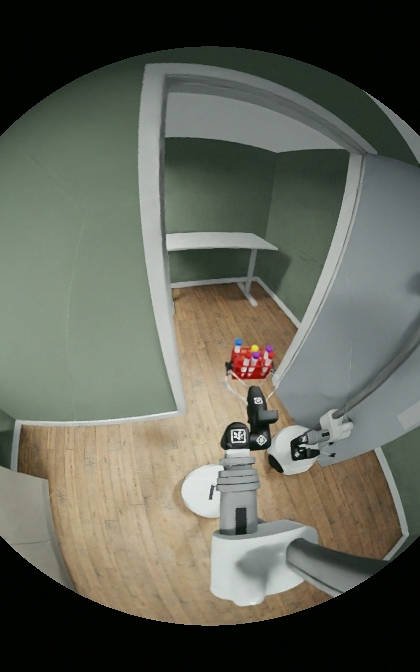

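Emit:
{"op": "execute_actions", "data": {
  "actions": [
    {"r2":{"base":{"strafe_m":-0.11},"pace":"slow"}}
  ],
  "cameras": []
}}

Emit:
{"op": "execute_actions", "data": {
  "actions": [
    {"r2":{"base":{"translate_m":0.3},"pace":"slow"}}
  ],
  "cameras": ["r2_head_left_camera","r2_head_camera"]
}}

Scene clock: 138.50 s.
r1.base_odometry: x=+0.647 y=+2.203 heading=-1.517 (m, m, rad; r1's odometry frame)
r1.turned_by_wheels: +0.000 (rad since the last result)
r1.turned_by_imu: +0.001 (rad since the last result)
r1.base_tilt: forward=-0.1 right=-0.5 (deg)
r1.lidar_m: 0.39 0.40 0.54 1.98 1.98 0.25 0.25 - 0.25 0.31 1.92 0.38
r1.base_status: not commanded
r1.joint_positions: lift_m=+0.300 arm_m=-0.002 wrist_yaw_rad=+3.097 wrist_pitch_rad=+0.017 wrist_roll_rad=-0.004 gripper_m=+0.057
r1.joint_status: not commanded
r1.motor_effort: lift_m=+18(18) arm_m=+0(0) wrist_yaw_rad=+0(0) wrist_pitch_rad=-7(6) wrist_roll_rad=-4(4) gripper_m=-4(3) wheel_0=+1(1) wheel_1=-1(1) wheel_2=+1(0) (%)
r1.hand_pose: x=-0.1153 y=+0.1002 z=+0.4733 quat_wxyz=(+0.022, -0.009, -0.002, +1.000) (m; r1's base frame)
r1.wrist_depth_mm: - 139 347 387 433 1430 1618 / - 124 188 384 433 1430 1576 / - 128 181 387 430 1430 1576 / 132 138 285 389 430 1430 1618 / 290 314 343 387 436 1464 1576 / 290 309 195 379 201 1430 1576 / 287 300 343 138 427 1255 1281
r2.base_odometry: x=+0.115 y=-1.408 heading=-2.448 (m, m, rad; r2's odometry frame)
r2.turned_by_wheels: +0.000 (rad since the last result)
r2.turned_by_imu: -0.002 (rad since the last result)
r2.base_tilt: forward=-0.8 right=-0.1 (deg)
r2.lidar_m: 0.42 0.73 0.84 1.44 1.53 1.78 1.86 1.87 1.81 0.46 0.38 0.44
r2.base_status: done
r2.joint_positions: lift_m=+0.870 arm_m=+0.031 wrist_yaw_rad=+0.000 wrist_pitch_rad=+0.003 wrist_roll_rad=+0.009 gripper_m=+0.041
r2.joint_status: not commanded
r2.motor_effort: lift_m=+23(24) arm_m=-5(5) wrist_yaw_rad=-1(2) wrist_pitch_rad=-10(9) wrist_roll_rad=-1(1) gripper_m=-29(28) wheel_0=+2(5) wheel_1=+0(2) wheel_2=+1(1) (%)
r2.hand_pose: x=+0.4903 y=-0.0874 z=+1.0469 quat_wxyz=(+1.000, +0.004, +0.002, +0.000) (m; r2's base frame)
r2.wrist_depth_mm: - - - - - - 661 / - - - - - - 654 / - - - - - - 661 / - - 230 - 203 - 654 / - - 187 1983 177 - 647 / - 170 185 180 175 759 647 / - - 175 173 172 1983 597
pictures: none
No camera images: the call's "cameras" was empty. Leave "cameras" out to get every camera's image.

Scene clock: 142.80 s.
r1.base_odometry: x=+0.647 y=+2.203 heading=-1.517 (m, m, rad; r1's odometry frame)
r1.turned_by_wheels: +0.000 (rad since the last result)
r1.turned_by_imu: +0.001 (rad since the last result)
r1.base_tilt: forward=-0.2 right=-0.5 (deg)
r1.lidar_m: 0.34 0.42 2.32 1.98 1.97 0.27 0.25 - 0.25 0.33 0.54 0.37
r1.base_status: not commanded
r1.joint_positions: lift_m=+0.300 arm_m=-0.002 wrist_yaw_rad=+3.097 wrist_pitch_rad=+0.017 wrist_roll_rad=-0.004 gripper_m=+0.057
r1.joint_status: not commanded
r1.motor_effort: lift_m=+18(18) arm_m=+0(0) wrist_yaw_rad=+0(0) wrist_pitch_rad=-7(7) wrist_roll_rad=-4(4) gripper_m=-4(3) wheel_0=+1(1) wheel_1=-1(1) wheel_2=+1(1) (%)
r1.hand_pose: x=-0.1153 y=+0.1002 z=+0.4733 quat_wxyz=(+0.022, -0.009, -0.002, +1.000) (m; r1's base frame)
r1.wrist_depth_mm: - 139 347 387 433 1397 1618 / - 123 187 387 430 1430 1537 / - 128 181 387 430 1430 1618 / 132 138 286 387 433 1430 1576 / 290 314 342 384 433 1464 1576 / 290 310 194 382 202 1430 1576 / 289 303 342 139 424 1255 1336
r2.base_odometry: x=-0.115 y=-1.600 heading=-2.448 (m, m, rad; r2's odometry frame)
r2.turned_by_wheels: +0.000 (rad since the last result)
r2.turned_by_imu: -0.002 (rad since the last result)
r2.base_tilt: forward=-0.8 right=+0.0 (deg)
r2.lidar_m: 0.40 0.47 0.47 0.88 1.63 1.88 2.13 2.15 0.35 0.33 0.44 0.43
r2.base_status: done
r2.joint_positions: lift_m=+0.870 arm_m=+0.031 wrist_yaw_rad=+0.000 wrist_pitch_rad=+0.003 wrist_roll_rad=+0.009 gripper_m=+0.041
r2.joint_status: not commanded
r2.motor_effort: lift_m=+23(23) arm_m=-4(4) wrist_yaw_rad=-1(1) wrist_pitch_rad=-10(9) wrist_roll_rad=+0(1) gripper_m=-33(30) wheel_0=+3(4) wheel_1=+1(1) wheel_2=-1(6) (%)
r2.hand_pose: x=+0.4903 y=-0.0874 z=+1.0469 quat_wxyz=(+1.000, +0.004, +0.002, +0.000) (m; r2's base frame)
r2.wrist_depth_mm: - - - - - 1983 1499 / - - - - - 1983 1537 / - - - - - 1921 1464 / - - 229 - 202 1983 1499 / - - 187 1983 177 1921 1464 / - 171 177 190 174 1661 1464 / - - 174 172 172 1863 1397
pictures: r2_head_camera, r2_head_left_camera
Images, in order (width x height): r2_head_camera 420x560, r2_head_left_camera 420x672.

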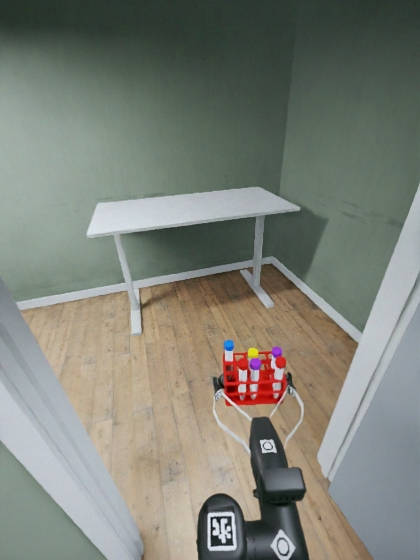

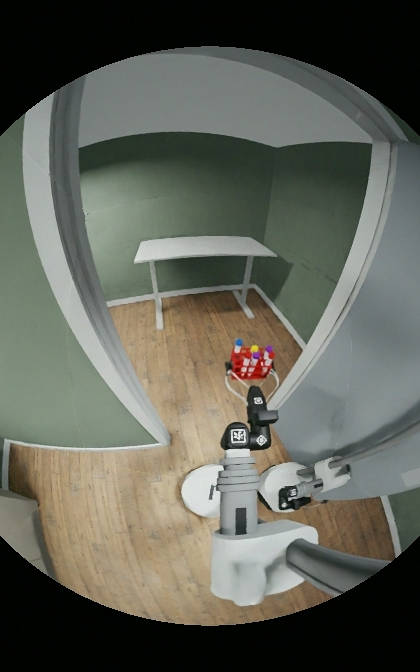

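Emit:
{"op": "execute_actions", "data": {
  "actions": [
    {"r2":{"base":{"translate_m":0.3},"pace":"slow"}}
  ],
  "cameras": []
}}

Emit:
{"op": "execute_actions", "data": {
  "actions": [
    {"r2":{"base":{"rotate_rad":0.3},"pace":"slow"}}
  ],
  "cameras": []
}}

Emit:
{"op": "execute_actions", "data": {
  "actions": [
    {"r2":{"base":{"translate_m":0.6},"pace":"slow"}}
  ],
  "cameras": ["r2_head_left_camera","r2_head_camera"]
}}

Scene clock: 150.43 s.
r1.base_odometry: x=+0.647 y=+2.203 heading=-1.517 (m, m, rad; r1's odometry frame)
r1.turned_by_wheels: +0.000 (rad since the last result)
r1.turned_by_imu: +0.002 (rad since the last result)
r1.base_tilt: forward=-0.2 right=-0.5 (deg)
r1.lidar_m: 0.49 2.12 2.34 1.98 1.98 0.25 0.25 - 0.25 0.31 0.50 0.41
r1.base_status: not commanded
r1.joint_positions: lift_m=+0.300 arm_m=-0.002 wrist_yaw_rad=+3.097 wrist_pitch_rad=+0.017 wrist_roll_rad=-0.004 gripper_m=+0.057
r1.joint_status: not commanded
r1.motor_effort: lift_m=+18(19) arm_m=+0(0) wrist_yaw_rad=+0(0) wrist_pitch_rad=-7(8) wrist_roll_rad=-4(4) gripper_m=-5(6) wheel_0=+1(1) wheel_1=-1(1) wheel_2=+1(0) (%)
r1.hand_pose: x=-0.1153 y=+0.1002 z=+0.4733 quat_wxyz=(+0.022, -0.009, -0.002, +1.000) (m; r1's base frame)
r1.wrist_depth_mm: - 139 351 384 439 1464 1576 / - 124 187 387 433 1430 1618 / - 128 181 387 436 1397 1576 / 132 138 287 389 430 1464 1576 / 289 315 343 387 433 1430 1576 / 290 310 195 379 202 1464 1537 / 289 300 343 139 424 1281 1366
r2.base_odometry: x=-0.346 y=-1.792 heading=-2.448 (m, m, rad; r2's odometry frame)
r2.turned_by_wheels: +0.000 (rad since the last result)
r2.turned_by_imu: -0.003 (rad since the last result)
r2.base_tilt: forward=-0.8 right=+0.0 (deg)
r2.lidar_m: 0.43 1.48 0.32 0.32 1.77 1.95 2.43 0.51 0.43 0.53 0.56 0.43
r2.base_status: done
r2.joint_positions: lift_m=+0.870 arm_m=+0.031 wrist_yaw_rad=+0.000 wrist_pitch_rad=+0.003 wrist_roll_rad=+0.009 gripper_m=+0.041
r2.joint_status: not commanded
r2.motor_effort: lift_m=+24(24) arm_m=-5(5) wrist_yaw_rad=-2(0) wrist_pitch_rad=-11(9) wrist_roll_rad=-1(0) gripper_m=-31(32) wheel_0=+2(6) wheel_1=+2(2) wheel_2=+0(6) (%)
r2.hand_pose: x=+0.4903 y=-0.0874 z=+1.0469 quat_wxyz=(+1.000, +0.004, +0.002, +0.000) (m; r2's base frame)
r2.wrist_depth_mm: 1808 1983 - - - 1863 1430 / 1863 1921 - - - 1863 1397 / 1921 1983 1983 - - 1808 1430 / 1808 1921 229 181 204 1808 1397 / 1808 1661 187 1983 176 1756 1366 / 1808 171 178 190 174 1576 1366 / 1808 1921 174 173 172 1708 1308
pictures: none
No camera images: the call's "cameras" was empty. Leave "cameras" out to get every camera's image.

Scene clock: 151.80 s.
r1.base_odometry: x=+0.647 y=+2.203 heading=-1.517 (m, m, rad; r1's odometry frame)
r1.turned_by_wheels: +0.000 (rad since the last result)
r1.turned_by_imu: +0.000 (rad since the last result)
r1.base_tilt: forward=-0.1 right=-0.6 (deg)
r1.lidar_m: 0.52 2.12 2.33 1.98 1.96 0.26 0.25 - 0.25 0.33 0.50 0.41
r1.base_status: not commanded
r1.joint_positions: lift_m=+0.300 arm_m=-0.002 wrist_yaw_rad=+3.097 wrist_pitch_rad=+0.017 wrist_roll_rad=-0.004 gripper_m=+0.057
r1.joint_status: not commanded
r1.motor_effort: lift_m=+18(18) arm_m=+0(0) wrist_yaw_rad=+0(0) wrist_pitch_rad=-5(7) wrist_roll_rad=-4(4) gripper_m=-3(2) wheel_0=+1(1) wheel_1=-1(1) wheel_2=+0(0) (%)
r1.hand_pose: x=-0.1153 y=+0.1002 z=+0.4733 quat_wxyz=(+0.022, -0.009, -0.002, +1.000) (m; r1's base frame)
r1.wrist_depth_mm: - 139 349 387 433 1397 1576 / - 123 188 384 433 1499 1537 / - 128 181 382 430 1430 1576 / 132 138 286 384 430 1430 1576 / 291 317 342 387 433 1397 1576 / 290 310 195 382 201 1397 1618 / 289 303 342 138 427 1255 1336
r2.base_odometry: x=-0.346 y=-1.792 heading=-2.148 (m, m, rad; r2's odometry frame)
r2.turned_by_wheels: +0.300 (rad since the last result)
r2.turned_by_imu: +0.301 (rad since the last result)
r2.base_tilt: forward=-0.8 right=+0.0 (deg)
r2.lidar_m: 0.44 0.41 0.32 0.67 1.77 2.46 2.44 0.42 0.43 0.55 0.62 0.46
r2.base_status: done
r2.joint_positions: lift_m=+0.870 arm_m=+0.031 wrist_yaw_rad=+0.000 wrist_pitch_rad=+0.003 wrist_roll_rad=+0.009 gripper_m=+0.041
r2.joint_status: not commanded
r2.motor_effort: lift_m=+23(23) arm_m=-5(5) wrist_yaw_rad=-1(2) wrist_pitch_rad=-8(11) wrist_roll_rad=-1(1) gripper_m=-31(27) wheel_0=-3(4) wheel_1=+1(4) wheel_2=+0(6) (%)
r2.hand_pose: x=+0.4903 y=-0.0874 z=+1.0469 quat_wxyz=(+1.000, +0.004, +0.002, +0.000) (m; r2's base frame)
r2.wrist_depth_mm: - - - - - - - / - - - - - - - / - - - - - - - / - - 229 180 202 - - / - - 187 1229 176 - 1756 / - 171 179 191 175 - 1756 / - - 174 173 172 - 1808
pictures: none
No camera images: the call's "cameras" was empty. Leave "cameras" out to get every camera's image.

Scene clock: 159.10 s.
r1.base_odometry: x=+0.647 y=+2.203 heading=-1.517 (m, m, rad; r1's odometry frame)
r1.turned_by_wheels: +0.000 (rad since the last result)
r1.turned_by_imu: +0.001 (rad since the last result)
r1.base_tilt: forward=-0.1 right=-0.5 (deg)
r1.lidar_m: 1.20 2.13 2.33 1.97 1.97 0.26 0.25 - 0.25 0.32 0.92 0.95
r1.base_status: not commanded
r1.joint_positions: lift_m=+0.300 arm_m=-0.002 wrist_yaw_rad=+3.097 wrist_pitch_rad=+0.017 wrist_roll_rad=-0.004 gripper_m=+0.057
r1.joint_status: not commanded
r1.motor_effort: lift_m=+18(18) arm_m=+0(0) wrist_yaw_rad=+0(1) wrist_pitch_rad=-7(6) wrist_roll_rad=-4(4) gripper_m=-5(6) wheel_0=+1(1) wheel_1=-1(1) wheel_2=+0(1) (%)
r1.hand_pose: x=-0.1153 y=+0.1002 z=+0.4733 quat_wxyz=(+0.022, -0.009, -0.002, +1.000) (m; r1's base frame)
r1.wrist_depth_mm: - 139 349 387 433 1464 1576 / - 123 187 387 436 1464 1618 / - 128 181 384 436 1397 1537 / 132 138 289 384 433 1464 1618 / 291 315 345 384 436 1430 1576 / 289 309 195 379 202 1430 1576 / 289 303 342 138 424 1229 1336
r2.base_odometry: x=-0.673 y=-2.294 heading=-2.148 (m, m, rad; r2's odometry frame)
r2.turned_by_wheels: +0.000 (rad since the last result)
r2.turned_by_imu: -0.003 (rad since the last result)
r2.base_tilt: forward=-0.8 right=+0.0 (deg)
r2.lidar_m: 0.42 0.95 2.39 1.12 0.41 0.42 0.98 0.82 0.68 1.27 1.24 0.44
r2.base_status: done
r2.joint_positions: lift_m=+0.870 arm_m=+0.031 wrist_yaw_rad=+0.000 wrist_pitch_rad=+0.003 wrist_roll_rad=+0.009 gripper_m=+0.041
r2.joint_status: not commanded
r2.motor_effort: lift_m=+24(24) arm_m=-5(5) wrist_yaw_rad=-1(2) wrist_pitch_rad=-10(10) wrist_roll_rad=-2(2) gripper_m=-32(31) wheel_0=+2(5) wheel_1=+2(2) wheel_2=-1(6) (%)
r2.hand_pose: x=+0.4903 y=-0.0874 z=+1.0469 quat_wxyz=(+1.000, +0.004, +0.002, +0.000) (m; r2's base frame)
r2.wrist_depth_mm: 1499 1499 1499 1464 1464 1464 1430 / 1499 1499 1499 1464 1464 1464 1430 / 1499 1499 1464 1464 1430 1430 1464 / 1537 1464 229 1430 202 1430 1430 / 1537 1464 187 242 176 1255 1308 / 1537 171 178 191 174 621 741 / 1499 1499 174 172 172 1430 1430
pictures: r2_head_camera, r2_head_left_camera
Images, in order (width x height): r2_head_camera 420x560, r2_head_left_camera 420x672.

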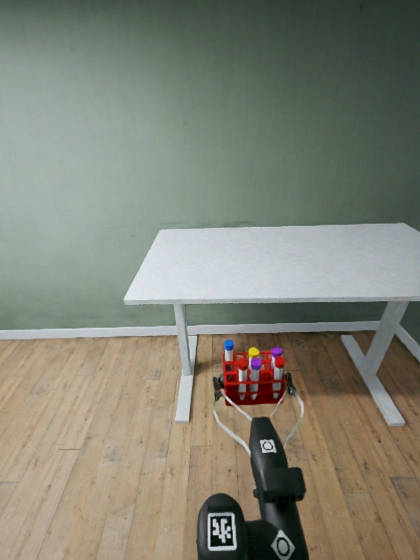

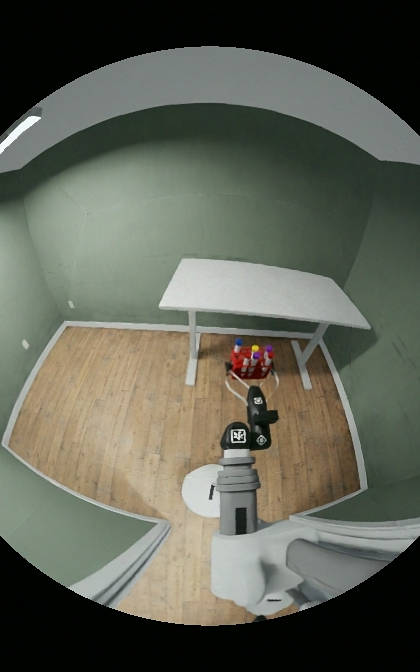

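Emit:
{"op": "execute_actions", "data": {
  "actions": [
    {"r2":{"base":{"translate_m":0.15},"pace":"slow"},"r1":{"base":{"strafe_m":0.75},"pace":"slow"}}
  ],
  "cameras": []
}}

Emit:
{"op": "execute_actions", "data": {
  "actions": [
    {"r2":{"base":{"strafe_m":-0.3},"joints":{"lift_m":0.76},"pace":"slow"},"r1":{"base":{"strafe_m":0.3},"pace":"slow"}}
  ],
  "cameras": ["r2_head_camera"]
}}

Scene clock: 173.47 s.
r1.base_odometry: x=+1.396 y=+2.243 heading=-1.517 (m, m, rad; r1's odometry frame)
r1.turned_by_wheels: +0.000 (rad since the last result)
r1.turned_by_imu: +0.003 (rad since the last result)
r1.base_tilt: forward=-0.1 right=-0.5 (deg)
r1.lidar_m: 1.91 1.90 1.50 1.27 1.25 1.38 1.16 1.15 1.39 1.05 0.78 1.52
r1.base_status: done
r1.joint_positions: lift_m=+0.300 arm_m=-0.002 wrist_yaw_rad=+3.097 wrist_pitch_rad=+0.017 wrist_roll_rad=-0.004 gripper_m=+0.057
r1.joint_status: not commanded
r1.motor_effort: lift_m=+18(18) arm_m=+0(0) wrist_yaw_rad=+0(0) wrist_pitch_rad=-7(6) wrist_roll_rad=-4(4) gripper_m=-4(5) wheel_0=-3(6) wheel_1=+3(6) wheel_2=+0(5) (%)
r1.hand_pose: x=-0.1153 y=+0.1002 z=+0.4733 quat_wxyz=(+0.022, -0.009, -0.002, +1.000) (m; r1's base frame)
r1.wrist_depth_mm: - 139 1366 1464 1576 1618 1336 / - 124 187 1397 1576 1708 1255 / - 128 181 1430 1576 1576 1255 / 132 138 286 1464 1537 1618 1281 / 1182 1281 1366 1464 1618 1576 1255 / 1160 1229 195 1430 201 1618 1255 / 1138 1118 1255 139 1255 1229 1229
r2.base_odometry: x=-0.755 y=-2.420 heading=-2.147 (m, m, rad; r2's odometry frame)
r2.turned_by_wheels: +0.000 (rad since the last result)
r2.turned_by_imu: -0.005 (rad since the last result)
r2.base_tilt: forward=-0.7 right=+0.0 (deg)
r2.lidar_m: 0.43 0.78 2.22 1.66 0.63 0.51 0.87 0.78 0.76 1.42 1.02 0.45
r2.base_status: done
r2.joint_positions: lift_m=+0.870 arm_m=+0.031 wrist_yaw_rad=+0.000 wrist_pitch_rad=+0.003 wrist_roll_rad=+0.009 gripper_m=+0.041
r2.joint_status: not commanded
r2.motor_effort: lift_m=+23(24) arm_m=-4(5) wrist_yaw_rad=-1(0) wrist_pitch_rad=-12(8) wrist_roll_rad=-1(2) gripper_m=-28(29) wheel_0=+4(6) wheel_1=+2(2) wheel_2=-3(7) (%)
r2.hand_pose: x=+0.4903 y=-0.0874 z=+1.0469 quat_wxyz=(+1.000, +0.004, +0.002, +0.000) (m; r2's base frame)
r2.wrist_depth_mm: 1336 1336 1308 1336 1308 1281 1281 / 1366 1336 1308 1336 1336 1281 1281 / 1366 1308 1336 1308 1308 1281 1308 / 1336 1308 229 181 204 1308 1308 / 1366 1336 187 245 175 1255 1281 / 549 171 178 191 174 477 569 / 1308 1366 175 174 171 1308 1255
pictures: none
No camera images: the call's "cameras" was empty. Leave "cameras" out to get every camera's image.

Scene clock: 177.60 s.
r1.base_odometry: x=+1.695 y=+2.259 heading=-1.517 (m, m, rad; r1's odometry frame)
r1.turned_by_wheels: +0.000 (rad since the last result)
r1.turned_by_imu: +0.001 (rad since the last result)
r1.base_tilt: forward=-0.2 right=-0.5 (deg)
r1.lidar_m: 1.82 1.80 1.15 0.97 0.98 1.12 1.24 1.24 1.48 1.56 1.50 1.86
r1.base_status: done
r1.joint_positions: lift_m=+0.300 arm_m=-0.002 wrist_yaw_rad=+3.097 wrist_pitch_rad=+0.017 wrist_roll_rad=-0.004 gripper_m=+0.057
r1.joint_status: not commanded
r1.motor_effort: lift_m=+18(18) arm_m=+0(0) wrist_yaw_rad=+0(0) wrist_pitch_rad=-7(7) wrist_roll_rad=-4(4) gripper_m=-2(5) wheel_0=-2(6) wheel_1=+3(5) wheel_2=+0(0) (%)
r1.hand_pose: x=-0.1153 y=+0.1002 z=+0.4733 quat_wxyz=(+0.022, -0.009, -0.002, +1.000) (m; r1's base frame)
r1.wrist_depth_mm: - 139 1397 1537 1661 1308 1008 / - 123 187 1537 1618 1255 976 / - 128 181 1537 1618 1229 976 / 132 138 287 1576 1618 1205 976 / 1255 1336 1397 1537 1618 1229 976 / 1229 1308 195 1537 202 1229 946 / 1182 1078 1281 139 1255 1138 931
r2.base_odometry: x=-1.006 y=-2.257 heading=-2.147 (m, m, rad; r2's odometry frame)
r2.turned_by_wheels: +0.000 (rad since the last result)
r2.turned_by_imu: -0.001 (rad since the last result)
r2.base_tilt: forward=-0.8 right=+0.0 (deg)
r2.lidar_m: 0.42 0.77 2.24 1.69 0.72 0.60 0.54 0.53 0.65 1.12 1.02 0.45
r2.base_status: done
r2.joint_positions: lift_m=+0.760 arm_m=+0.031 wrist_yaw_rad=+0.000 wrist_pitch_rad=+0.003 wrist_roll_rad=+0.009 gripper_m=+0.041
r2.joint_status: all done
r2.motor_effort: lift_m=+15(22) arm_m=-5(4) wrist_yaw_rad=-1(0) wrist_pitch_rad=-9(10) wrist_roll_rad=-1(1) gripper_m=-28(30) wheel_0=+3(6) wheel_1=-1(7) wheel_2=-1(0) (%)
r2.hand_pose: x=+0.4903 y=-0.0874 z=+0.9376 quat_wxyz=(+1.000, +0.004, +0.002, +0.000) (m; r2's base frame)
r2.wrist_depth_mm: 1366 1336 1336 1336 1308 1281 1255 / 1336 1336 1336 1336 1308 1281 1255 / 1366 1336 1336 1308 1308 1308 1281 / 1336 1336 229 946 204 1255 1281 / 854 1336 178 244 177 668 750 / 1336 170 176 191 174 1255 1255 / 878 1336 175 173 172 1281 842
pictures: r2_head_camera
Images, in order (width x height): r2_head_camera 420x560.

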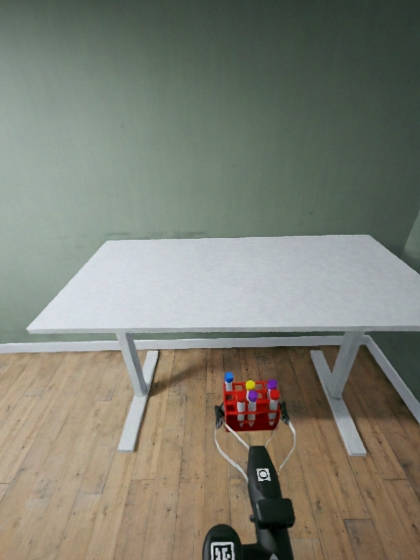

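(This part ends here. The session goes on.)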